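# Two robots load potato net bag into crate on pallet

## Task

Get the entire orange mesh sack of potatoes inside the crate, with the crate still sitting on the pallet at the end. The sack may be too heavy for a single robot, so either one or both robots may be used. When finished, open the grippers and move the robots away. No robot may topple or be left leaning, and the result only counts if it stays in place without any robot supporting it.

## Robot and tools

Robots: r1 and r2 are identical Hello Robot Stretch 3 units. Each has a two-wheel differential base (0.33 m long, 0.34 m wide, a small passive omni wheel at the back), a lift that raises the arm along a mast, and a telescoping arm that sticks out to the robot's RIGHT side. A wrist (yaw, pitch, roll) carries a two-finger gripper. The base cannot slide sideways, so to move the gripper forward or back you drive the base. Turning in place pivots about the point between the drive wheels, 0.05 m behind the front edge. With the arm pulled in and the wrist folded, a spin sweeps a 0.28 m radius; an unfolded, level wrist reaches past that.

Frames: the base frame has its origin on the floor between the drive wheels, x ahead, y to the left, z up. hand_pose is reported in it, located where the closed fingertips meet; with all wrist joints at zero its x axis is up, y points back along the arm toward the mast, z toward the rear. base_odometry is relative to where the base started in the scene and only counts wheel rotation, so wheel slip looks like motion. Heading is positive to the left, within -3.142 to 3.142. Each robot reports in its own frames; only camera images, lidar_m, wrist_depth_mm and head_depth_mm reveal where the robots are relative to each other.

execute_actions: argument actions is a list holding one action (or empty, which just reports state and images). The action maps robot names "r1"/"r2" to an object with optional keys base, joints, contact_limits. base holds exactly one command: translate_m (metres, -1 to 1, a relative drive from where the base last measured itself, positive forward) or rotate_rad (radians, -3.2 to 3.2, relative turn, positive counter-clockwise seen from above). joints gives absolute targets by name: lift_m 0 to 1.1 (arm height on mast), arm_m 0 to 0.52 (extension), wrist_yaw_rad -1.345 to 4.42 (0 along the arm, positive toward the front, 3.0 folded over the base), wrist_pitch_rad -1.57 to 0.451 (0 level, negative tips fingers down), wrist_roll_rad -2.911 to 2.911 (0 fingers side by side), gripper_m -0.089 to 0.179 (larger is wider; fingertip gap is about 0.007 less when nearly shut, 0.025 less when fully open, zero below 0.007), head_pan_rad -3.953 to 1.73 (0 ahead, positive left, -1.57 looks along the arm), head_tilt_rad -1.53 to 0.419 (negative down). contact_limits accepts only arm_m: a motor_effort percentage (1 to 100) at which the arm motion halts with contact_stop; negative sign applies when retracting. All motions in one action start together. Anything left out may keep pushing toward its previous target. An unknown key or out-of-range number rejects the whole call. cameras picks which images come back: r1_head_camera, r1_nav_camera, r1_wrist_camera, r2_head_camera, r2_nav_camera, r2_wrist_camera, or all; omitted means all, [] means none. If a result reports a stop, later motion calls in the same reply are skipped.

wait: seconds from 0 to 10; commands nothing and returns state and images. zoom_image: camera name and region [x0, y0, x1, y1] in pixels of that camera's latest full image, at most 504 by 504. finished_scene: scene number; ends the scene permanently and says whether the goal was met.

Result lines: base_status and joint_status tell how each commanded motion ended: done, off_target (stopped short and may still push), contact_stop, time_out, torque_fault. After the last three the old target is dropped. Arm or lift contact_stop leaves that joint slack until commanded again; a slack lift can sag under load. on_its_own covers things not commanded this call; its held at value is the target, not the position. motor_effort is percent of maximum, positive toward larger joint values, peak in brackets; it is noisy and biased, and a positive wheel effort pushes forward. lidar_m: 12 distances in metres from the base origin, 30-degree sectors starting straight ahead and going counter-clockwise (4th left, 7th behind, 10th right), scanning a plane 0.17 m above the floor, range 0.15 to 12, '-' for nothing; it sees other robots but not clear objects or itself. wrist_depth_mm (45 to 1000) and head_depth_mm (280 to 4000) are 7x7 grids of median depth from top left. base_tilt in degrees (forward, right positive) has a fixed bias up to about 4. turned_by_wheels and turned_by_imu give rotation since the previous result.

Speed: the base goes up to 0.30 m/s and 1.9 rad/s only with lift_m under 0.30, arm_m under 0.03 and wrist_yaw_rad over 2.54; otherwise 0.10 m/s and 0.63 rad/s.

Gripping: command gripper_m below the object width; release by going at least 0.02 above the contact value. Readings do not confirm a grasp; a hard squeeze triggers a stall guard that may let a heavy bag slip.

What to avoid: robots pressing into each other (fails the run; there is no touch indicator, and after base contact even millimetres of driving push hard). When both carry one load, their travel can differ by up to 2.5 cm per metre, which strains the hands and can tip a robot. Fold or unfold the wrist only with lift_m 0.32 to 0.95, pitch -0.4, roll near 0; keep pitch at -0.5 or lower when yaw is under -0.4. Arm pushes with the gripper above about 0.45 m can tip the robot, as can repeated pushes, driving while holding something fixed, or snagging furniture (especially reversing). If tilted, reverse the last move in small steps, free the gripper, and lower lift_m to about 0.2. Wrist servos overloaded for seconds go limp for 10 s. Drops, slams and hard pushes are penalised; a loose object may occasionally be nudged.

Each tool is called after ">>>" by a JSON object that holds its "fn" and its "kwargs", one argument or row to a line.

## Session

>>> {"fn": "execute_actions", "kwargs": {
  "actions": [],
  "cameras": ["r1_head_camera", "r1_nav_camera", "r2_head_camera", "r2_nav_camera"]
}}

Scene clock: 0.00 s.
r1.base_odometry: x=+0.000 y=+0.000 heading=+0.000 (m, m, rad; r1's odometry frame)
r1.turned_by_wheels: +0.000 (rad since the last result)
r1.turned_by_imu: +0.000 (rad since the last result)
r1.base_tilt: forward=-2.1 right=+0.2 (deg)
r1.lidar_m: 1.22 1.26 1.06 1.02 1.06 1.42 3.72 4.69 3.87 2.77 1.76 1.27
r1.head_depth_mm: 1167 1176 1184 1192 1204 1204 1217 / 1158 1166 1178 1186 1194 1199 1204 / 1159 1161 1169 1180 1183 1194 1205 / 1146 1151 1165 1164 1178 1189 1197 / 1140 1152 1158 1166 1165 1172 1185 / 1135 1141 1138 1152 1166 1167 1182 / 1127 1129 1141 1142 1156 1169 1166
r1.base_status: not commanded
r1.joint_positions: lift_m=+0.572 arm_m=+0.001 wrist_yaw_rad=+2.821 wrist_pitch_rad=-0.348 wrist_roll_rad=-0.001 gripper_m=+0.037 head_pan_rad=+0.010 head_tilt_rad=-0.005
r1.joint_status: not commanded
r1.motor_effort: left_wheel=+1 right_wheel=+0 lift_m=+19 arm_m=+0 wrist_yaw_rad=+0 wrist_pitch_rad=+3 wrist_roll_rad=+0 gripper_m=+0 head_pan_rad=+0 head_tilt_rad=+1 (%)
r1.hand_pose: x=+0.0522 y=+0.0753 z=+0.6009 quat_wxyz=(+0.232, +0.706, +0.010, +0.669) (m; r1's base frame)
r1.wrist_depth_mm: 830 879 948 - - - - / - 930 - - - - - / - - - - - - - / - - - - - - - / - - - - - - - / 856 - 839 859 831 853 852 / 739 - 735 728 741 732 727
r2.base_odometry: x=+0.000 y=+0.000 heading=+0.000 (m, m, rad; r2's odometry frame)
r2.turned_by_wheels: +0.000 (rad since the last result)
r2.turned_by_imu: +0.000 (rad since the last result)
r2.base_tilt: forward=-2.1 right=+0.1 (deg)
r2.lidar_m: 2.77 3.93 5.29 3.92 1.38 1.00 0.96 0.99 0.83 0.80 0.83 1.12
r2.head_depth_mm: 2035 2257 2227 2236 2210 2205 2087 / 2115 2958 3177 3162 3139 2991 2263 / 2112 3255 3824 3892 3920 3352 2263 / 2115 3265 3821 3890 3909 3349 2271 / 2123 3277 3840 3797 3890 3323 2246 / 2136 3286 3789 3825 3830 2925 2257 / 2128 3322 3779 3819 3807 3271 2245
r2.base_status: not commanded
r2.joint_positions: lift_m=+0.544 arm_m=-0.002 wrist_yaw_rad=+3.080 wrist_pitch_rad=-0.563 wrist_roll_rad=+0.000 gripper_m=+0.037 head_pan_rad=+0.005 head_tilt_rad=+0.005
r2.joint_status: not commanded
r2.motor_effort: left_wheel=+1 right_wheel=-1 lift_m=+19 arm_m=+0 wrist_yaw_rad=-1 wrist_pitch_rad=+5 wrist_roll_rad=+0 gripper_m=-1 head_pan_rad=+0 head_tilt_rad=+1 (%)
r2.hand_pose: x=-0.0086 y=+0.0606 z=+0.5260 quat_wxyz=(+0.218, +0.685, +0.175, +0.673) (m; r2's base frame)
r2.wrist_depth_mm: - - - - - - - / - - - - - - - / - - - - - - - / 944 959 992 964 972 954 965 / 814 840 - 829 843 825 857 / 722 740 - 734 735 737 736 / 658 652 685 664 655 671 672
pictures: r1_head_camera (sideways: a quarter turn clockwise sets it upright), r1_nav_camera (sideways: a quarter turn counterclockwise sets it upright), r2_head_camera (sideways: a quarter turn clockwise sets it upright), r2_nav_camera (sideways: a quarter turn counterclockwise sets it upright)
Images, in order (width x height): r1_head_camera 896x504, r1_nav_camera 672x504, r2_head_camera 896x504, r2_nav_camera 672x504.

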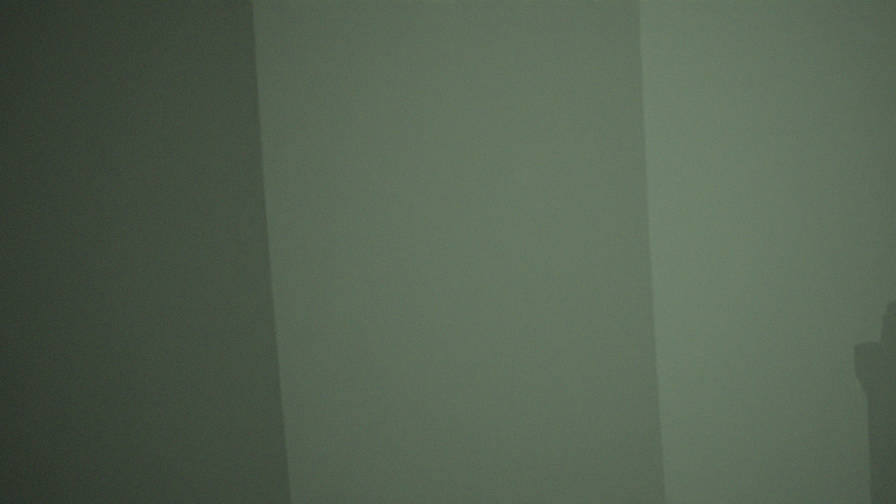

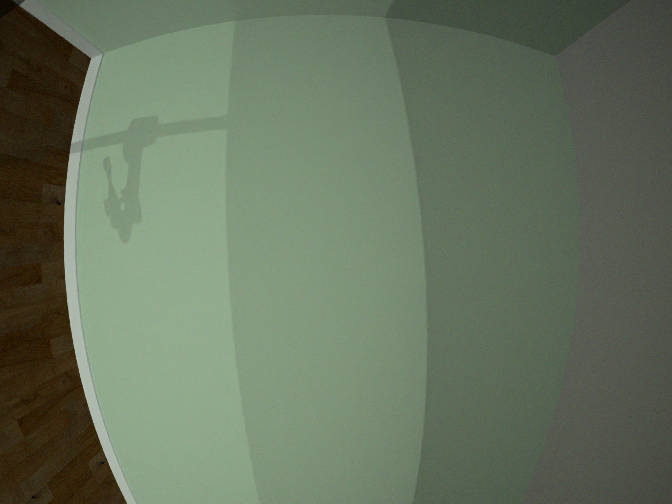

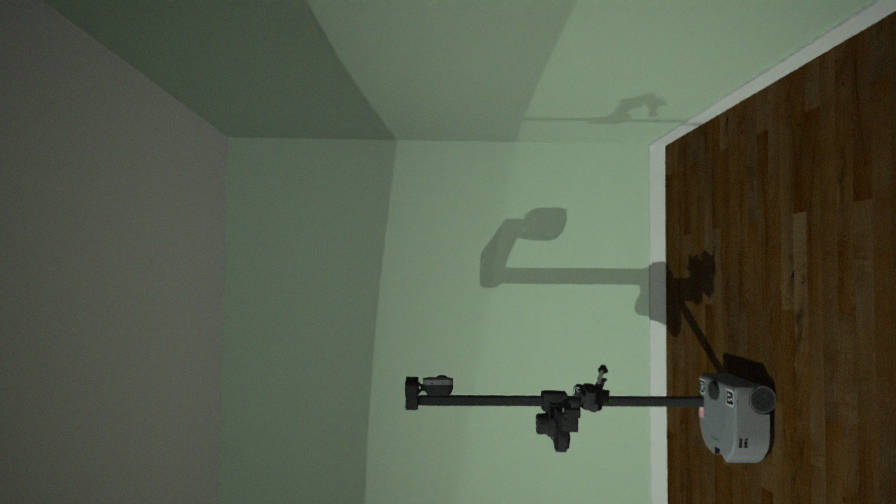

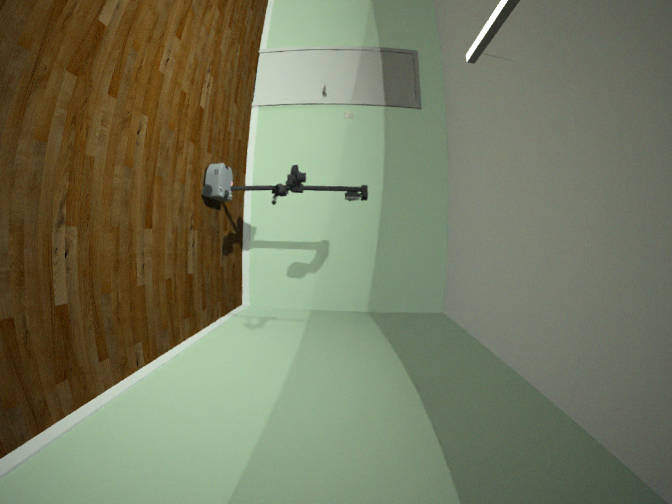

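>>> {"fn": "execute_actions", "kwargs": {
  "actions": [
    {"r1": {"joints": {"lift_m": 0.27, "head_pan_rad": -2.8, "head_tilt_rad": -0.4}}, "r2": {"joints": {"lift_m": 0.27, "head_pan_rad": 1.25, "head_tilt_rad": -0.4}}}
  ],
  "cameras": ["r1_head_camera", "r1_nav_camera", "r2_head_camera", "r2_nav_camera"]
}}

Scene clock: 8.63 s.
r1.base_odometry: x=+0.000 y=+0.000 heading=+0.000 (m, m, rad; r1's odometry frame)
r1.turned_by_wheels: +0.000 (rad since the last result)
r1.turned_by_imu: +0.002 (rad since the last result)
r1.base_tilt: forward=-2.0 right=+0.1 (deg)
r1.lidar_m: 1.22 1.26 1.06 1.02 1.06 1.42 3.72 4.70 3.90 2.76 1.77 1.27
r1.head_depth_mm: - - - 3108 2141 1643 1322 / - - - 3144 2186 1635 1323 / - - - 3154 2161 1641 1330 / - - - 3179 2160 1623 1320 / - - - 3132 2139 1630 1313 / - - - 3094 2160 1637 1313 / - - - 3154 2143 1627 1325
r1.base_status: not commanded
r1.joint_positions: lift_m=+0.270 arm_m=+0.001 wrist_yaw_rad=+2.821 wrist_pitch_rad=-0.349 wrist_roll_rad=-0.001 gripper_m=+0.037 head_pan_rad=-2.793 head_tilt_rad=-0.395
r1.joint_status: all done
r1.motor_effort: left_wheel=+0(0) right_wheel=+0(0) lift_m=+16(17) arm_m=+0(1) wrist_yaw_rad=+1(0) wrist_pitch_rad=+3(3) wrist_roll_rad=+0(0) gripper_m=+0(0) head_pan_rad=-3(54) head_tilt_rad=-2(19) (%)
r1.hand_pose: x=+0.0521 y=+0.0752 z=+0.2987 quat_wxyz=(+0.233, +0.706, +0.010, +0.668) (m; r1's base frame)
r1.wrist_depth_mm: 823 875 927 - - - - / - 939 - - - - - / - 957 938 945 939 935 937 / - 731 716 735 721 724 713 / 568 586 591 586 584 582 584 / 495 - - 495 479 484 491 / 439 - - 426 422 423 421
r2.base_odometry: x=+0.000 y=+0.000 heading=+0.000 (m, m, rad; r2's odometry frame)
r2.turned_by_wheels: +0.000 (rad since the last result)
r2.turned_by_imu: +0.001 (rad since the last result)
r2.base_tilt: forward=-2.1 right=+0.1 (deg)
r2.lidar_m: 2.77 3.91 5.36 3.92 1.38 1.00 0.96 0.99 0.84 0.80 0.83 1.12
r2.head_depth_mm: - - - 3269 2284 1761 1430 / - - - 3156 2258 1752 1422 / - - - 3051 2259 1747 1420 / - - - 3223 2263 1735 1412 / - - - 3156 2230 1727 1416 / - - - 3154 2228 1721 1414 / - - - 3164 2208 1718 1402
r2.base_status: not commanded
r2.joint_positions: lift_m=+0.270 arm_m=-0.002 wrist_yaw_rad=+3.080 wrist_pitch_rad=-0.564 wrist_roll_rad=+0.000 gripper_m=+0.037 head_pan_rad=+1.243 head_tilt_rad=-0.395
r2.joint_status: all done
r2.motor_effort: left_wheel=+0(1) right_wheel=-1(1) lift_m=+16(18) arm_m=+0(0) wrist_yaw_rad=+0(0) wrist_pitch_rad=+5(5) wrist_roll_rad=+0(0) gripper_m=+0(0) head_pan_rad=+2(33) head_tilt_rad=-2(22) (%)
r2.hand_pose: x=-0.0086 y=+0.0604 z=+0.2517 quat_wxyz=(+0.218, +0.685, +0.176, +0.673) (m; r2's base frame)
r2.wrist_depth_mm: - - - - - - - / 810 792 817 817 821 831 839 / 654 669 663 672 678 663 677 / 553 559 575 571 563 562 578 / 490 512 - - 489 498 502 / - - - - 434 433 439 / - - - - 384 390 390
pictures: r1_head_camera (sideways: a quarter turn clockwise sets it upright), r1_nav_camera (sideways: a quarter turn counterclockwise sets it upright), r2_head_camera (sideways: a quarter turn clockwise sets it upright), r2_nav_camera (sideways: a quarter turn counterclockwise sets it upright)
Images, in order (width x height): r1_head_camera 896x504, r1_nav_camera 672x504, r2_head_camera 896x504, r2_nav_camera 672x504.

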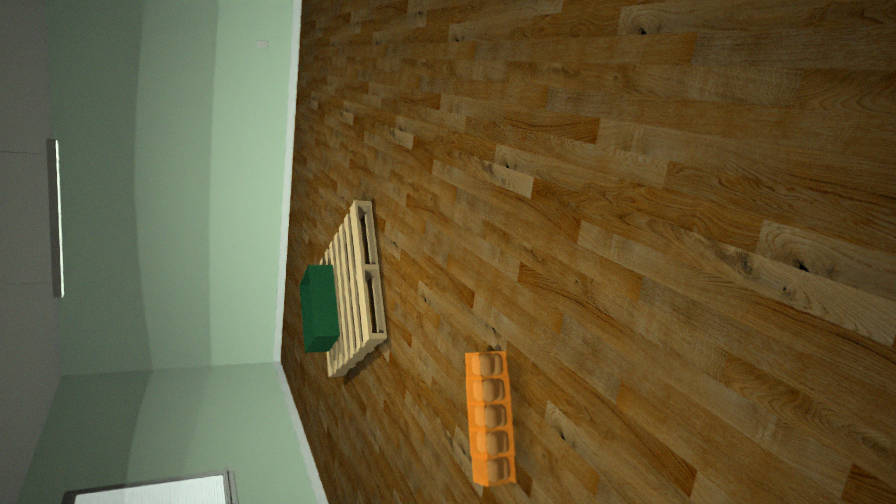

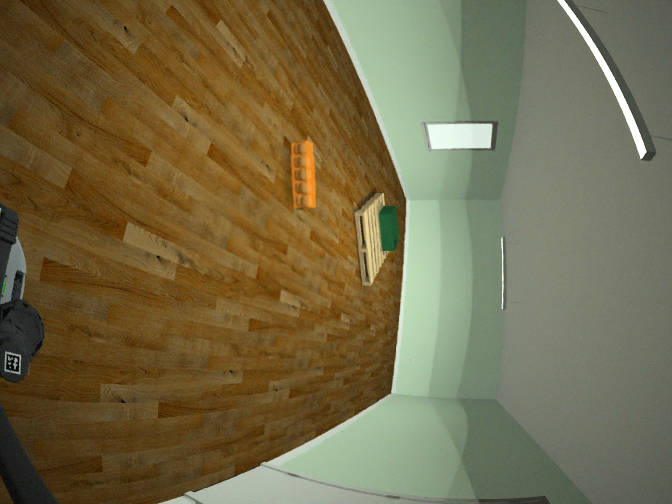

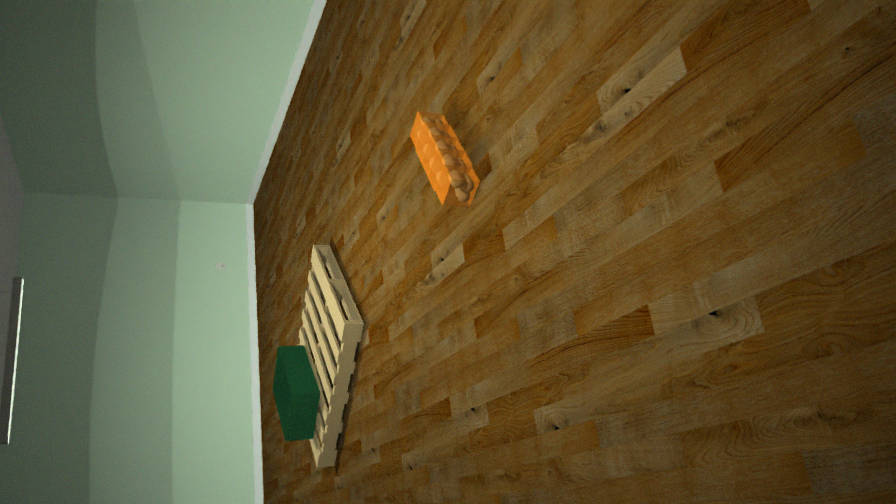

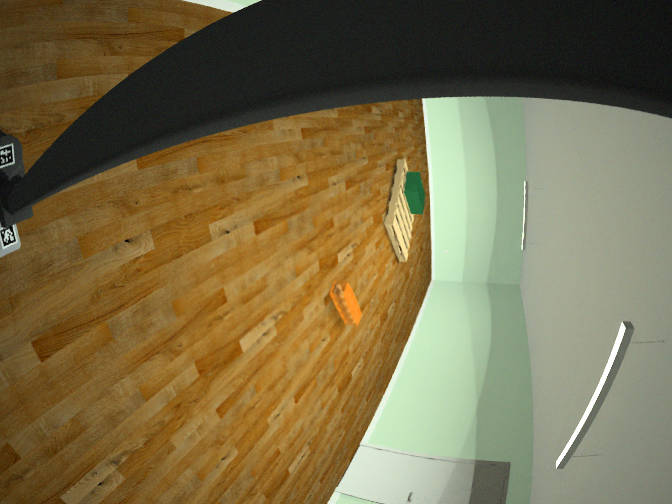

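>>> {"fn": "execute_actions", "kwargs": {
  "actions": [
    {"r1": {"base": {"rotate_rad": 0.386}, "joints": {"head_pan_rad": -2.6, "head_tilt_rad": -0.75}}, "r2": {"base": {"rotate_rad": 1.258}, "joints": {"head_pan_rad": -0.5, "head_tilt_rad": -0.75}}}
  ],
  "cameras": []
}}

>>> {"fn": "execute_actions", "kwargs": {
  "actions": [
    {"r1": {"base": {"translate_m": -1.0}}, "r2": {"base": {"translate_m": 1.0}}}
  ],
  "cameras": []
}}

>>> {"fn": "execute_actions", "kwargs": {
  "actions": [
    {"r1": {"base": {"translate_m": -0.6}}, "r2": {"base": {"translate_m": 0.9}}}
  ],
  "cameras": ["r1_head_camera", "r1_nav_camera", "r2_head_camera", "r2_nav_camera"]
}}

Scene clock: 130.73 s.
r1.base_odometry: x=+0.000 y=+0.000 heading=+0.386 (m, m, rad; r1's odometry frame)
r1.turned_by_wheels: +0.386 (rad since the last result)
r1.turned_by_imu: +0.390 (rad since the last result)
r1.base_tilt: forward=-2.2 right=+0.0 (deg)
r1.lidar_m: 1.23 1.12 1.02 1.03 1.27 2.54 4.69 4.06 3.71 2.08 1.34 1.22
r1.head_depth_mm: - 3275 2371 1857 1527 1291 1129 / - 3251 2361 1845 1522 1289 1133 / - 3256 2322 1837 1515 1288 1114 / - 3225 2326 1819 1508 1276 1125 / 3868 3175 2361 1812 1494 1288 1119 / 3567 3220 2302 1821 1513 1279 1111 / 3325 3129 2316 1820 1491 1275 1112
r1.base_status: done
r1.joint_positions: lift_m=+0.270 arm_m=+0.001 wrist_yaw_rad=+2.821 wrist_pitch_rad=-0.349 wrist_roll_rad=-0.001 gripper_m=+0.037 head_pan_rad=-2.607 head_tilt_rad=-0.741
r1.joint_status: all done
r1.motor_effort: left_wheel=-1(6) right_wheel=+3(10) lift_m=+16(16) arm_m=+0(1) wrist_yaw_rad=+0(2) wrist_pitch_rad=+3(3) wrist_roll_rad=+0(0) gripper_m=+0(0) head_pan_rad=+4(23) head_tilt_rad=-3(20) (%)
r1.hand_pose: x=+0.0521 y=+0.0752 z=+0.2987 quat_wxyz=(+0.233, +0.706, +0.010, +0.668) (m; r1's base frame)
r1.wrist_depth_mm: 965 965 966 959 953 927 922 / - - - - - - - / - 964 960 936 944 942 941 / - 726 731 722 725 725 710 / 568 581 594 585 583 584 579 / 493 - - 494 476 487 490 / 436 - - 429 422 420 417
r2.base_odometry: x=+0.000 y=+0.000 heading=+1.258 (m, m, rad; r2's odometry frame)
r2.turned_by_wheels: +1.258 (rad since the last result)
r2.turned_by_imu: +1.249 (rad since the last result)
r2.base_tilt: forward=-2.2 right=+0.0 (deg)
r2.lidar_m: 4.79 2.15 1.16 0.96 0.96 0.96 0.80 0.80 0.90 1.46 2.77 4.23
r2.head_depth_mm: 3737 3122 2369 1892 1589 1351 1187 / 3936 3090 2350 1885 1568 1346 1181 / - 3053 2338 1878 1567 1346 1181 / - 3050 2322 1866 1548 1347 1181 / - 3015 2301 1847 1550 1335 1175 / - 2977 2294 1843 1547 1330 1172 / - 2865 2266 1830 1543 1330 1164
r2.base_status: done
r2.joint_positions: lift_m=+0.270 arm_m=-0.002 wrist_yaw_rad=+3.080 wrist_pitch_rad=-0.564 wrist_roll_rad=+0.001 gripper_m=+0.037 head_pan_rad=-0.493 head_tilt_rad=-0.741
r2.joint_status: all done
r2.motor_effort: left_wheel=-2(8) right_wheel=+2(10) lift_m=+15(15) arm_m=-1(0) wrist_yaw_rad=+0(0) wrist_pitch_rad=+5(5) wrist_roll_rad=+0(0) gripper_m=-1(0) head_pan_rad=-2(34) head_tilt_rad=-3(23) (%)
r2.hand_pose: x=-0.0086 y=+0.0604 z=+0.2517 quat_wxyz=(+0.218, +0.685, +0.176, +0.673) (m; r2's base frame)
r2.wrist_depth_mm: 804 - 949 - - - - / 803 783 828 795 831 835 840 / 664 665 671 669 666 668 673 / 567 554 577 555 572 569 571 / 487 516 - - 490 494 496 / - - - - 439 433 436 / - - - - 384 388 390
pictures: none
No camera images: the call's "cameras" was empty. Leave "cameras" out to get every camera's image.

Scene clock: 135.77 s.
r1.base_odometry: x=-0.927 y=-0.376 heading=+0.386 (m, m, rad; r1's odometry frame)
r1.turned_by_wheels: +0.000 (rad since the last result)
r1.turned_by_imu: -0.002 (rad since the last result)
r1.base_tilt: forward=-2.1 right=+0.2 (deg)
r1.lidar_m: 2.16 1.51 1.38 1.39 1.68 3.38 3.69 3.67 3.35 2.10 2.36 2.15
r1.head_depth_mm: - 3350 2378 1857 1516 1295 1123 / - 3252 2331 1793 1525 1284 1126 / - 3193 2314 1786 1506 1283 1119 / 3830 3208 2328 1839 1517 1286 1129 / 3421 3186 2327 1827 1504 1283 1108 / 3204 3189 2322 1819 1509 1270 1113 / 2981 3167 2334 1812 1512 1276 1121
r1.base_status: done
r1.joint_positions: lift_m=+0.270 arm_m=+0.001 wrist_yaw_rad=+2.821 wrist_pitch_rad=-0.349 wrist_roll_rad=-0.001 gripper_m=+0.037 head_pan_rad=-2.607 head_tilt_rad=-0.741
r1.joint_status: not commanded
r1.motor_effort: left_wheel=-1(7) right_wheel=+2(5) lift_m=+16(16) arm_m=+0(1) wrist_yaw_rad=+0(0) wrist_pitch_rad=+3(3) wrist_roll_rad=+0(0) gripper_m=+0(0) head_pan_rad=+4(4) head_tilt_rad=-3(3) (%)
r1.hand_pose: x=+0.0521 y=+0.0752 z=+0.2987 quat_wxyz=(+0.233, +0.706, +0.010, +0.668) (m; r1's base frame)
r1.wrist_depth_mm: - - - - - - - / - - - - - - - / - 951 948 925 936 950 936 / - 716 715 731 724 718 712 / 572 589 594 584 589 589 579 / 497 - - 495 476 489 491 / 439 - - 430 424 423 422
r2.base_odometry: x=+0.308 y=+0.951 heading=+1.258 (m, m, rad; r2's odometry frame)
r2.turned_by_wheels: +0.000 (rad since the last result)
r2.turned_by_imu: +0.001 (rad since the last result)
r2.base_tilt: forward=-2.2 right=+0.0 (deg)
r2.lidar_m: 3.80 2.87 1.54 1.28 1.28 1.43 1.75 1.75 1.96 3.17 2.10 3.88
r2.head_depth_mm: 3401 3118 2362 1882 1575 1354 1186 / 3646 3088 2348 1874 1568 1350 1184 / 3891 3049 2327 1863 1571 1347 1181 / - 3064 2309 1860 1564 1342 1178 / - 3036 2262 1854 1554 1337 1172 / - 2984 2207 1851 1542 1336 1167 / - 2952 2290 1824 1542 1325 1166
r2.base_status: done
r2.joint_positions: lift_m=+0.270 arm_m=-0.002 wrist_yaw_rad=+3.080 wrist_pitch_rad=-0.564 wrist_roll_rad=+0.001 gripper_m=+0.037 head_pan_rad=-0.493 head_tilt_rad=-0.741
r2.joint_status: not commanded
r2.motor_effort: left_wheel=-2(5) right_wheel=+1(10) lift_m=+15(16) arm_m=-1(1) wrist_yaw_rad=+0(1) wrist_pitch_rad=+5(6) wrist_roll_rad=+0(0) gripper_m=-1(0) head_pan_rad=-2(3) head_tilt_rad=-3(4) (%)
r2.hand_pose: x=-0.0086 y=+0.0604 z=+0.2517 quat_wxyz=(+0.218, +0.685, +0.176, +0.673) (m; r2's base frame)
r2.wrist_depth_mm: 994 - - - - - - / 808 796 820 819 824 824 831 / 659 671 661 676 681 671 677 / 554 559 575 566 572 573 576 / 491 518 - - 492 492 494 / - - - - 439 434 438 / - - - - 386 392 393
pictures: none
No camera images: the call's "cameras" was empty. Leave "cameras" out to get every camera's image.

Scene clock: 140.47 s.
r1.base_odometry: x=-1.482 y=-0.602 heading=+0.386 (m, m, rad; r1's odometry frame)
r1.turned_by_wheels: +0.000 (rad since the last result)
r1.turned_by_imu: -0.001 (rad since the last result)
r1.base_tilt: forward=-2.1 right=+0.0 (deg)
r1.lidar_m: 2.73 1.75 1.57 1.58 1.96 3.89 3.11 3.49 1.57 3.16 2.98 2.72
r1.head_depth_mm: - 3078 2345 1853 1538 1299 1123 / - 3302 2363 1838 1516 1282 1119 / 3897 3213 2320 1851 1472 1289 1122 / 3561 3188 2311 1828 1452 1287 1124 / 3262 3208 2317 1831 1459 1281 1115 / 2971 3202 2335 1824 1483 1285 1110 / 2805 3060 2306 1817 1505 1270 1111
r1.base_status: done
r1.joint_positions: lift_m=+0.270 arm_m=+0.001 wrist_yaw_rad=+2.821 wrist_pitch_rad=-0.349 wrist_roll_rad=-0.001 gripper_m=+0.037 head_pan_rad=-2.607 head_tilt_rad=-0.742
r1.joint_status: not commanded
r1.motor_effort: left_wheel=-1(8) right_wheel=+3(6) lift_m=+16(16) arm_m=+0(1) wrist_yaw_rad=+2(0) wrist_pitch_rad=+3(3) wrist_roll_rad=+1(0) gripper_m=+0(0) head_pan_rad=+4(4) head_tilt_rad=-3(3) (%)
r1.hand_pose: x=+0.0521 y=+0.0752 z=+0.2987 quat_wxyz=(+0.233, +0.706, +0.010, +0.668) (m; r1's base frame)
r1.wrist_depth_mm: - - - - - - - / - - - - - - - / - 948 948 945 939 939 945 / - 733 723 720 723 723 720 / 562 586 598 582 585 582 585 / 496 - - 492 476 492 487 / 439 - - 425 421 420 419
r2.base_odometry: x=+0.585 y=+1.808 heading=+1.258 (m, m, rad; r2's odometry frame)
r2.turned_by_wheels: +0.000 (rad since the last result)
r2.turned_by_imu: +0.001 (rad since the last result)
r2.base_tilt: forward=-2.2 right=+0.0 (deg)
r2.lidar_m: 2.92 2.99 1.87 1.57 1.56 1.75 2.62 2.61 2.92 3.20 1.57 3.57
r2.head_depth_mm: 3107 3102 2349 1885 1580 1351 1190 / 3327 3099 2335 1881 1573 1348 1183 / 3625 3075 2340 1869 1563 1343 1179 / 3851 3012 2309 1866 1490 1341 1174 / - 3031 2302 1857 1557 1333 1175 / - 2996 2272 1834 1546 1329 1172 / - 2966 2273 1826 1542 1327 1169
r2.base_status: done
r2.joint_positions: lift_m=+0.270 arm_m=-0.002 wrist_yaw_rad=+3.080 wrist_pitch_rad=-0.564 wrist_roll_rad=+0.000 gripper_m=+0.037 head_pan_rad=-0.493 head_tilt_rad=-0.741
r2.joint_status: not commanded
r2.motor_effort: left_wheel=-2(7) right_wheel=+1(9) lift_m=+15(15) arm_m=-1(1) wrist_yaw_rad=+0(0) wrist_pitch_rad=+5(5) wrist_roll_rad=+0(0) gripper_m=+1(0) head_pan_rad=-2(2) head_tilt_rad=-3(4) (%)
r2.hand_pose: x=-0.0086 y=+0.0604 z=+0.2517 quat_wxyz=(+0.218, +0.685, +0.176, +0.673) (m; r2's base frame)
r2.wrist_depth_mm: - - - - - - - / 812 794 811 806 832 846 818 / 660 659 651 660 670 666 673 / 559 560 568 560 560 573 571 / 490 518 - - 492 498 500 / - - - - 434 435 430 / - - - - 380 392 395
pictures: r1_head_camera (sideways: a quarter turn clockwise sets it upright), r1_nav_camera (sideways: a quarter turn counterclockwise sets it upright), r2_head_camera (sideways: a quarter turn clockwise sets it upright), r2_nav_camera (sideways: a quarter turn counterclockwise sets it upright)
Images, in order (width x height): r1_head_camera 896x504, r1_nav_camera 672x504, r2_head_camera 896x504, r2_nav_camera 672x504.

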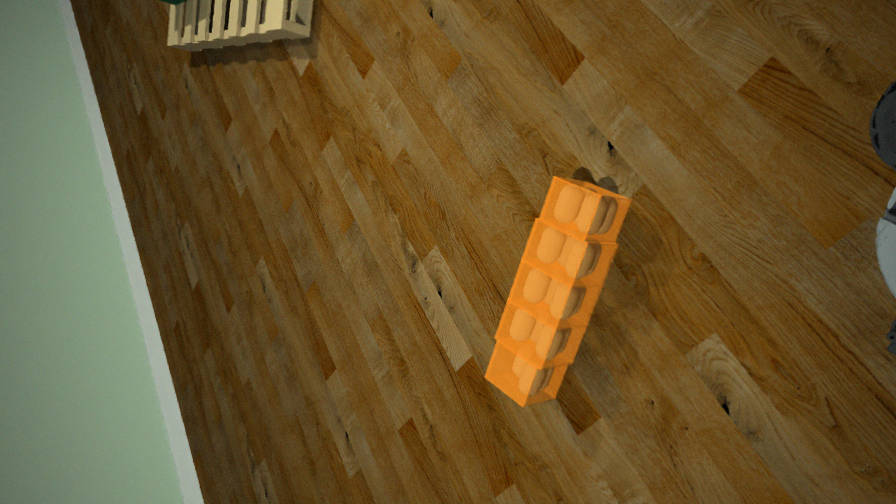

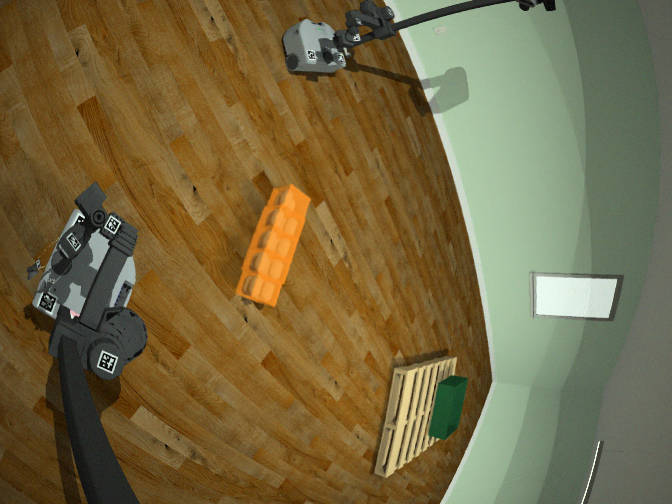

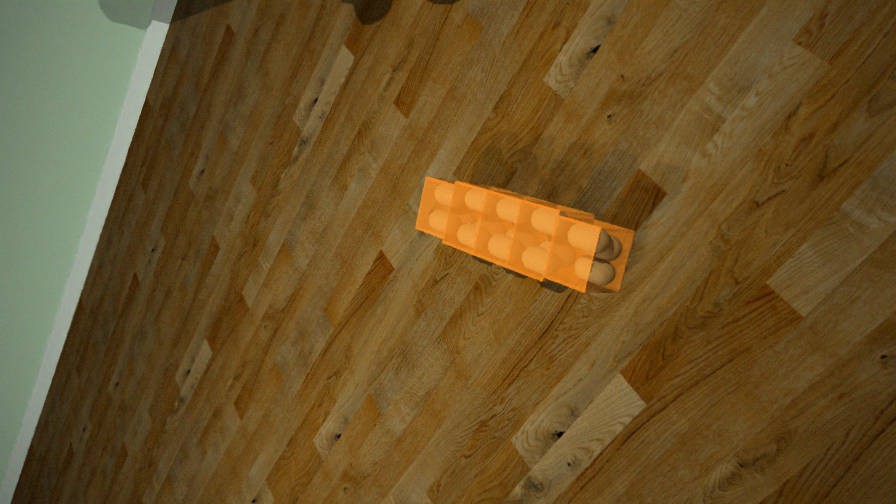

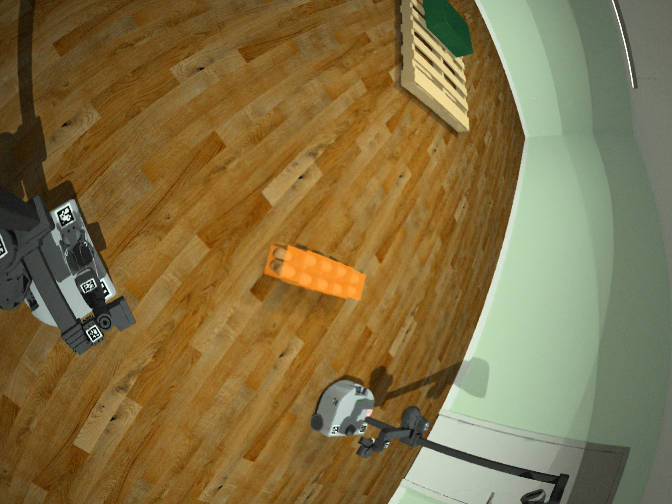

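>>> {"fn": "execute_actions", "kwargs": {
  "actions": [
    {"r1": {"base": {"translate_m": -0.5}}, "r2": {"base": {"translate_m": 0.72}, "joints": {"head_pan_rad": 0.35, "head_tilt_rad": -0.6}}}
  ],
  "cameras": ["r2_head_camera"]
}}

>>> {"fn": "execute_actions", "kwargs": {
  "actions": [
    {"r1": {"base": {"rotate_rad": -0.7}, "joints": {"head_pan_rad": -1.57, "head_tilt_rad": -1.0}}, "r2": {"joints": {"lift_m": 0.42, "wrist_pitch_rad": -0.4}}}
  ],
  "cameras": ["r1_head_camera"]
}}

Scene clock: 173.80 s.
r1.base_odometry: x=-1.946 y=-0.790 heading=+0.386 (m, m, rad; r1's odometry frame)
r1.turned_by_wheels: +0.000 (rad since the last result)
r1.turned_by_imu: +0.000 (rad since the last result)
r1.base_tilt: forward=-2.1 right=+0.1 (deg)
r1.lidar_m: 3.04 1.94 1.74 1.74 2.18 4.29 2.61 3.28 1.16 2.99 3.49 3.17
r1.head_depth_mm: - 2789 2172 1855 1515 1292 1131 / - 3206 2339 1838 1517 1285 1120 / 3630 3214 2351 1847 1517 1279 1127 / 3384 3150 2318 1830 1506 1289 1136 / 3076 3191 2338 1829 1513 1283 1080 / 2922 3046 2319 1821 1510 1272 1096 / 2731 2890 2324 1839 1499 1200 1113
r1.base_status: done
r1.joint_positions: lift_m=+0.270 arm_m=+0.001 wrist_yaw_rad=+2.821 wrist_pitch_rad=-0.349 wrist_roll_rad=-0.001 gripper_m=+0.037 head_pan_rad=-2.607 head_tilt_rad=-0.742
r1.joint_status: not commanded
r1.motor_effort: left_wheel=+0(6) right_wheel=+2(5) lift_m=+16(17) arm_m=+1(1) wrist_yaw_rad=+0(2) wrist_pitch_rad=+3(3) wrist_roll_rad=+0(0) gripper_m=+0(0) head_pan_rad=+4(4) head_tilt_rad=-3(4) (%)
r1.hand_pose: x=+0.0521 y=+0.0752 z=+0.2987 quat_wxyz=(+0.233, +0.706, +0.010, +0.668) (m; r1's base frame)
r1.wrist_depth_mm: - - - - - - - / - - - - - - - / - 958 956 958 946 936 925 / - 726 723 721 723 715 711 / 562 583 596 586 585 579 575 / 489 - - 493 480 492 491 / 439 - - 423 426 423 419
r2.base_odometry: x=+0.807 y=+2.493 heading=+1.258 (m, m, rad; r2's odometry frame)
r2.turned_by_wheels: +0.000 (rad since the last result)
r2.turned_by_imu: +0.001 (rad since the last result)
r2.base_tilt: forward=-2.1 right=+0.1 (deg)
r2.lidar_m: 2.35 2.22 2.15 1.79 1.79 2.00 3.25 3.27 3.56 1.17 1.28 3.31
r2.head_depth_mm: - - 3044 2209 1766 1470 1255 / - - 2810 2082 1758 1455 1254 / - - 2646 2040 1757 1460 1248 / - - 2537 2127 1747 1450 1243 / - - 2565 2185 1746 1447 1238 / - - 2922 2167 1727 1440 1237 / - - 2874 2168 1727 1441 1235
r2.base_status: done
r2.joint_positions: lift_m=+0.270 arm_m=-0.002 wrist_yaw_rad=+3.080 wrist_pitch_rad=-0.564 wrist_roll_rad=+0.000 gripper_m=+0.037 head_pan_rad=+0.343 head_tilt_rad=-0.605
r2.joint_status: all done
r2.motor_effort: left_wheel=-3(7) right_wheel=+2(9) lift_m=+16(15) arm_m=-1(1) wrist_yaw_rad=+0(1) wrist_pitch_rad=+5(5) wrist_roll_rad=+0(0) gripper_m=+0(0) head_pan_rad=+2(29) head_tilt_rad=+2(13) (%)
r2.hand_pose: x=-0.0086 y=+0.0604 z=+0.2517 quat_wxyz=(+0.218, +0.685, +0.176, +0.673) (m; r2's base frame)
r2.wrist_depth_mm: - - - - - - - / 796 784 802 812 814 823 826 / 654 665 662 661 676 680 688 / 564 566 570 561 568 566 570 / 487 521 - - 488 496 495 / - - - - 432 433 432 / - - - - 384 392 391
pictures: r2_head_camera (sideways: a quarter turn clockwise sets it upright)
Images, in order (width x height): r2_head_camera 896x504.

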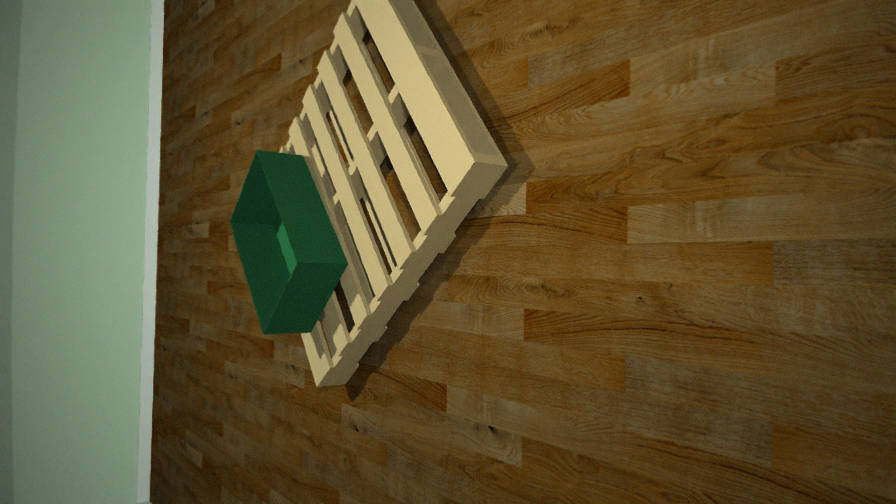

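Scene clock: 176.00 s.
r1.base_odometry: x=-1.946 y=-0.790 heading=-0.314 (m, m, rad; r1's odometry frame)
r1.turned_by_wheels: -0.700 (rad since the last result)
r1.turned_by_imu: -0.704 (rad since the last result)
r1.base_tilt: forward=-2.2 right=+0.1 (deg)
r1.lidar_m: 3.19 3.16 2.15 1.76 1.75 1.96 3.13 2.64 2.62 1.16 1.17 3.29
r1.head_depth_mm: 2475 2037 1736 1509 1340 1191 1079 / 2439 2011 1737 1513 1329 1195 1097 / 2437 1992 1725 1509 1318 1225 - / 2437 2034 1696 1501 1261 1221 - / 2438 1998 1710 1487 1269 1187 1070 / 2410 1947 1493 1498 1281 1183 1067 / 1178 1142 1515 1477 1305 1172 1069
r1.base_status: done
r1.joint_positions: lift_m=+0.270 arm_m=+0.001 wrist_yaw_rad=+2.821 wrist_pitch_rad=-0.349 wrist_roll_rad=-0.001 gripper_m=+0.037 head_pan_rad=-1.577 head_tilt_rad=-0.988
r1.joint_status: all done
r1.motor_effort: left_wheel=+2(7) right_wheel=-2(7) lift_m=+17(16) arm_m=+1(0) wrist_yaw_rad=+0(0) wrist_pitch_rad=+3(3) wrist_roll_rad=+0(0) gripper_m=+0(0) head_pan_rad=+4(53) head_tilt_rad=-5(18) (%)
r1.hand_pose: x=+0.0521 y=+0.0752 z=+0.2987 quat_wxyz=(+0.233, +0.706, +0.010, +0.668) (m; r1's base frame)
r1.wrist_depth_mm: - - - - - - - / - - - - - - - / - 951 943 953 917 937 926 / - 728 727 721 714 718 708 / 566 591 601 587 586 578 583 / 496 - - 491 478 490 489 / 440 - - 424 421 425 421
r2.base_odometry: x=+0.807 y=+2.493 heading=+1.258 (m, m, rad; r2's odometry frame)
r2.turned_by_wheels: +0.000 (rad since the last result)
r2.turned_by_imu: +0.000 (rad since the last result)
r2.base_tilt: forward=-2.2 right=+0.0 (deg)
r2.lidar_m: 2.36 2.23 2.14 1.79 1.79 2.00 3.25 3.28 3.57 1.17 1.33 3.32
r2.head_depth_mm: - - 3012 2206 1773 1474 1253 / - - 2815 2099 1767 1455 1250 / - - 2635 2043 1757 1460 1248 / - - 2505 2130 1751 1452 1243 / - - 2577 2184 1744 1445 1243 / - - 2897 2180 1739 1445 1234 / - - 2913 2167 1729 1435 1233
r2.base_status: not commanded
r2.joint_positions: lift_m=+0.420 arm_m=-0.002 wrist_yaw_rad=+3.080 wrist_pitch_rad=-0.422 wrist_roll_rad=+0.001 gripper_m=+0.037 head_pan_rad=+0.343 head_tilt_rad=-0.605
r2.joint_status: all done
r2.motor_effort: left_wheel=-2(1) right_wheel=+2(2) lift_m=+24(24) arm_m=-1(1) wrist_yaw_rad=+0(0) wrist_pitch_rad=+9(10) wrist_roll_rad=+0(0) gripper_m=+0(0) head_pan_rad=+2(3) head_tilt_rad=+2(2) (%)
r2.hand_pose: x=-0.0074 y=+0.0805 z=+0.4315 quat_wxyz=(+0.170, +0.696, +0.127, +0.687) (m; r2's base frame)
r2.wrist_depth_mm: - - - - - - - / - - - - - - - / - - - - - - - / 953 971 - 982 950 950 960 / 804 781 - 781 797 786 800 / 675 661 - 660 679 683 671 / 588 589 589 587 592 588 584
pictures: r1_head_camera (sideways: a quarter turn clockwise sets it upright)
Images, in order (width x height): r1_head_camera 896x504.

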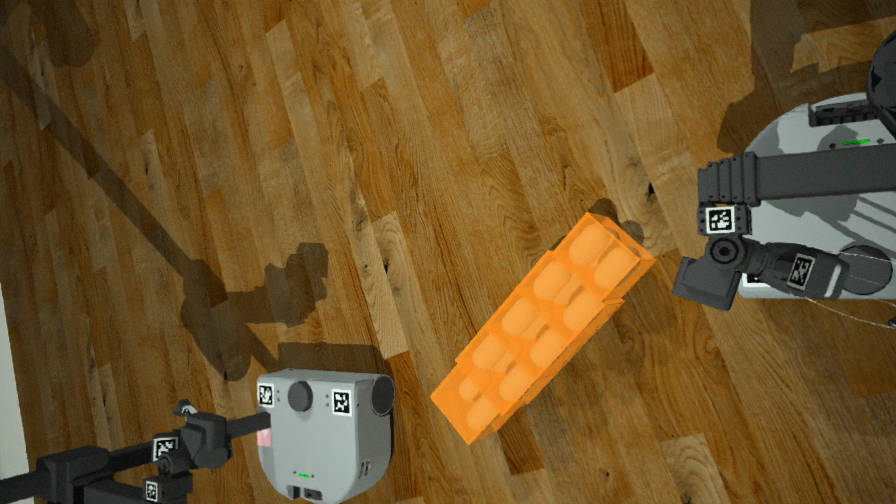

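>>> {"fn": "execute_actions", "kwargs": {
  "actions": []
}}

Scene clock: 208.30 s.
r1.base_odometry: x=-1.946 y=-0.790 heading=-0.314 (m, m, rad; r1's odometry frame)
r1.turned_by_wheels: +0.000 (rad since the last result)
r1.turned_by_imu: +0.001 (rad since the last result)
r1.base_tilt: forward=-2.1 right=+0.1 (deg)
r1.lidar_m: 3.19 3.16 2.16 1.76 1.75 1.97 3.13 2.64 2.61 1.17 1.17 3.27
r1.head_depth_mm: 2449 2053 1721 1506 1335 1197 1088 / 2455 2012 1749 1498 1329 1187 1094 / 2451 2012 1728 1493 1329 1225 - / 2401 2004 1710 1504 1269 1222 - / 2417 2010 1703 1480 1268 1188 1075 / 2376 1957 1498 1476 1284 1184 1070 / 1185 1147 1509 1480 1310 1180 1070
r1.base_status: done
r1.joint_positions: lift_m=+0.270 arm_m=+0.001 wrist_yaw_rad=+2.821 wrist_pitch_rad=-0.349 wrist_roll_rad=-0.001 gripper_m=+0.037 head_pan_rad=-1.577 head_tilt_rad=-0.988
r1.joint_status: all done
r1.motor_effort: left_wheel=+2(7) right_wheel=-3(7) lift_m=+17(16) arm_m=+0(0) wrist_yaw_rad=+1(0) wrist_pitch_rad=+3(3) wrist_roll_rad=+0(0) gripper_m=+0(0) head_pan_rad=+4(53) head_tilt_rad=-5(18) (%)
r1.hand_pose: x=+0.0521 y=+0.0752 z=+0.2987 quat_wxyz=(+0.233, +0.706, +0.010, +0.668) (m; r1's base frame)
r1.wrist_depth_mm: - - - - - - - / - - - - - - - / - 950 963 950 928 924 948 / - 725 724 729 723 709 715 / 568 592 600 587 584 589 583 / 493 - - 494 475 490 488 / 439 - - 423 420 423 421
r2.base_odometry: x=+0.807 y=+2.493 heading=+1.258 (m, m, rad; r2's odometry frame)
r2.turned_by_wheels: +0.000 (rad since the last result)
r2.turned_by_imu: +0.000 (rad since the last result)
r2.base_tilt: forward=-2.1 right=+0.1 (deg)
r2.lidar_m: 2.35 2.22 2.15 1.79 1.79 2.01 3.27 3.28 3.57 1.17 1.33 3.32
r2.head_depth_mm: - - 3028 2211 1770 1471 1254 / - - 2797 2097 1762 1468 1253 / - - 2627 2049 1761 1459 1247 / - - 2513 2126 1757 1461 1241 / - - 2565 2198 1743 1457 1241 / - - 2930 2158 1730 1444 1238 / - - 2904 2157 1735 1437 1235
r2.base_status: not commanded
r2.joint_positions: lift_m=+0.420 arm_m=-0.002 wrist_yaw_rad=+3.080 wrist_pitch_rad=-0.422 wrist_roll_rad=+0.000 gripper_m=+0.037 head_pan_rad=+0.343 head_tilt_rad=-0.605
r2.joint_status: all done
r2.motor_effort: left_wheel=-1(1) right_wheel=+1(2) lift_m=+23(24) arm_m=-1(1) wrist_yaw_rad=+0(0) wrist_pitch_rad=+9(10) wrist_roll_rad=+0(0) gripper_m=+0(0) head_pan_rad=+3(3) head_tilt_rad=+2(2) (%)
r2.hand_pose: x=-0.0074 y=+0.0805 z=+0.4315 quat_wxyz=(+0.170, +0.696, +0.127, +0.687) (m; r2's base frame)
r2.wrist_depth_mm: - - - - - - - / - - - - - - - / - - - - - - - / 941 969 - 948 957 992 950 / 778 791 - 811 790 795 794 / 675 670 - 679 665 671 686 / 592 580 588 591 587 589 581
pictures: r1_head_camera (sideways: a quarter turn clockwise sets it upright), r1_nav_camera (sideways: a quarter turn counterclockwise sets it upright), r1_wrist_camera, r2_head_camera (sideways: a quarter turn clockwise sets it upright), r2_nav_camera (sideways: a quarter turn counterclockwise sets it upright), r2_wrist_camera
Images, in order (width x height): r1_head_camera 896x504, r1_nav_camera 672x504, r1_wrist_camera 644x364, r2_head_camera 896x504, r2_nav_camera 672x504, r2_wrist_camera 644x364.

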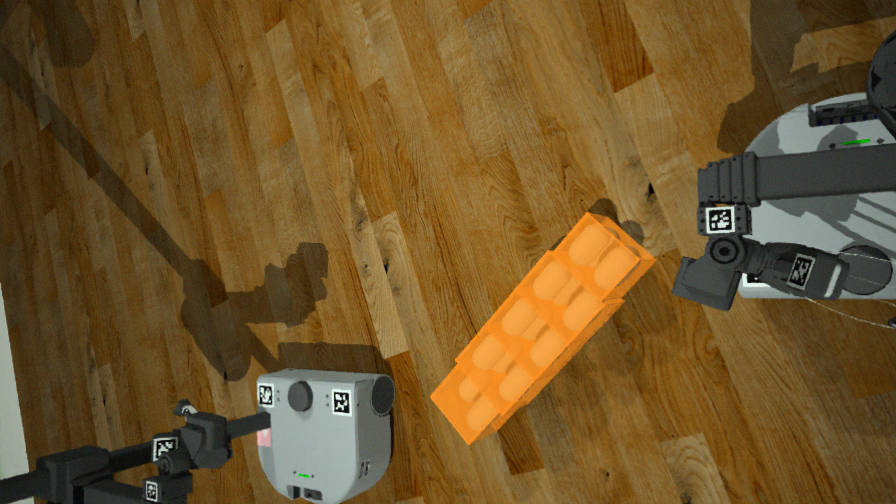

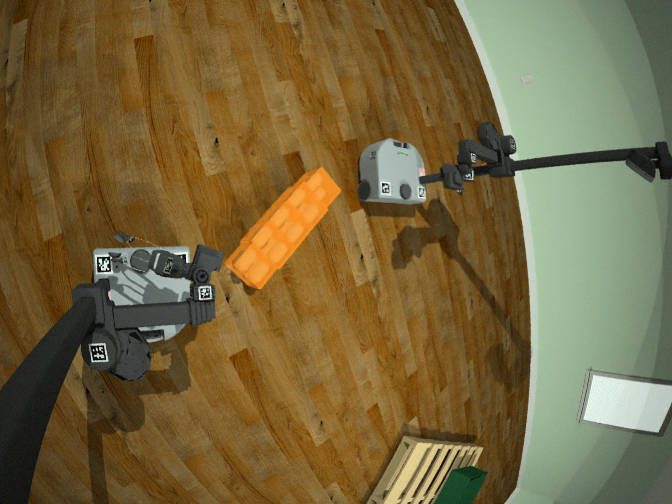

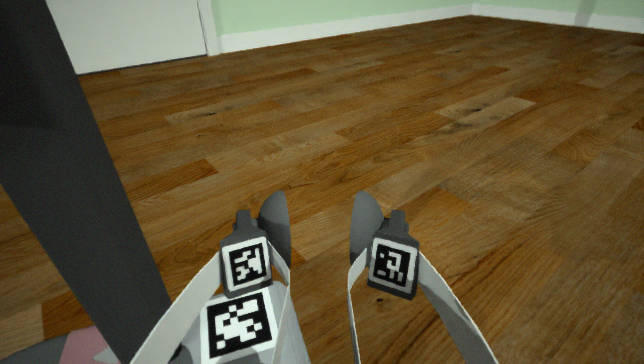

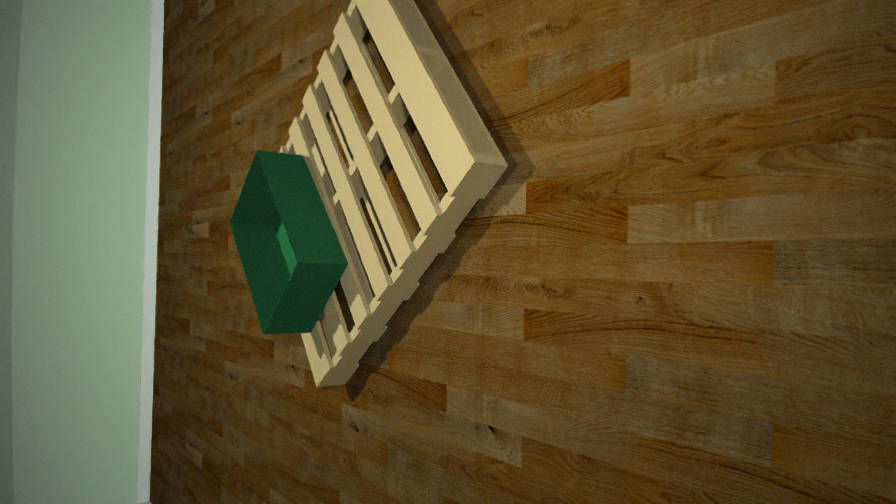

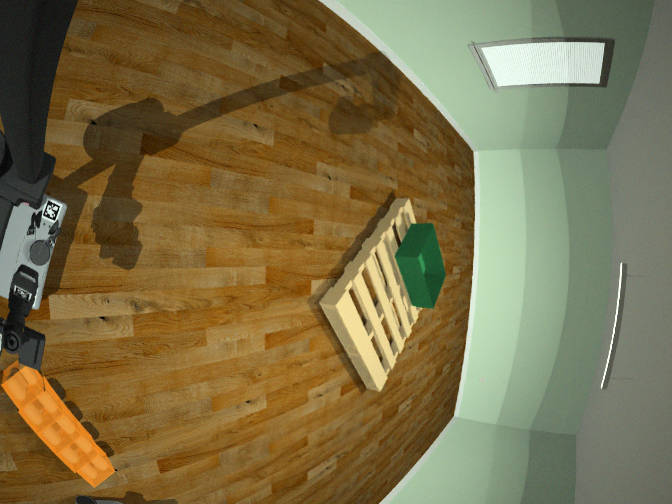

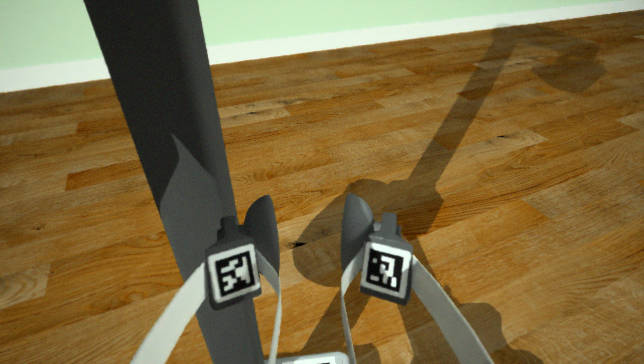

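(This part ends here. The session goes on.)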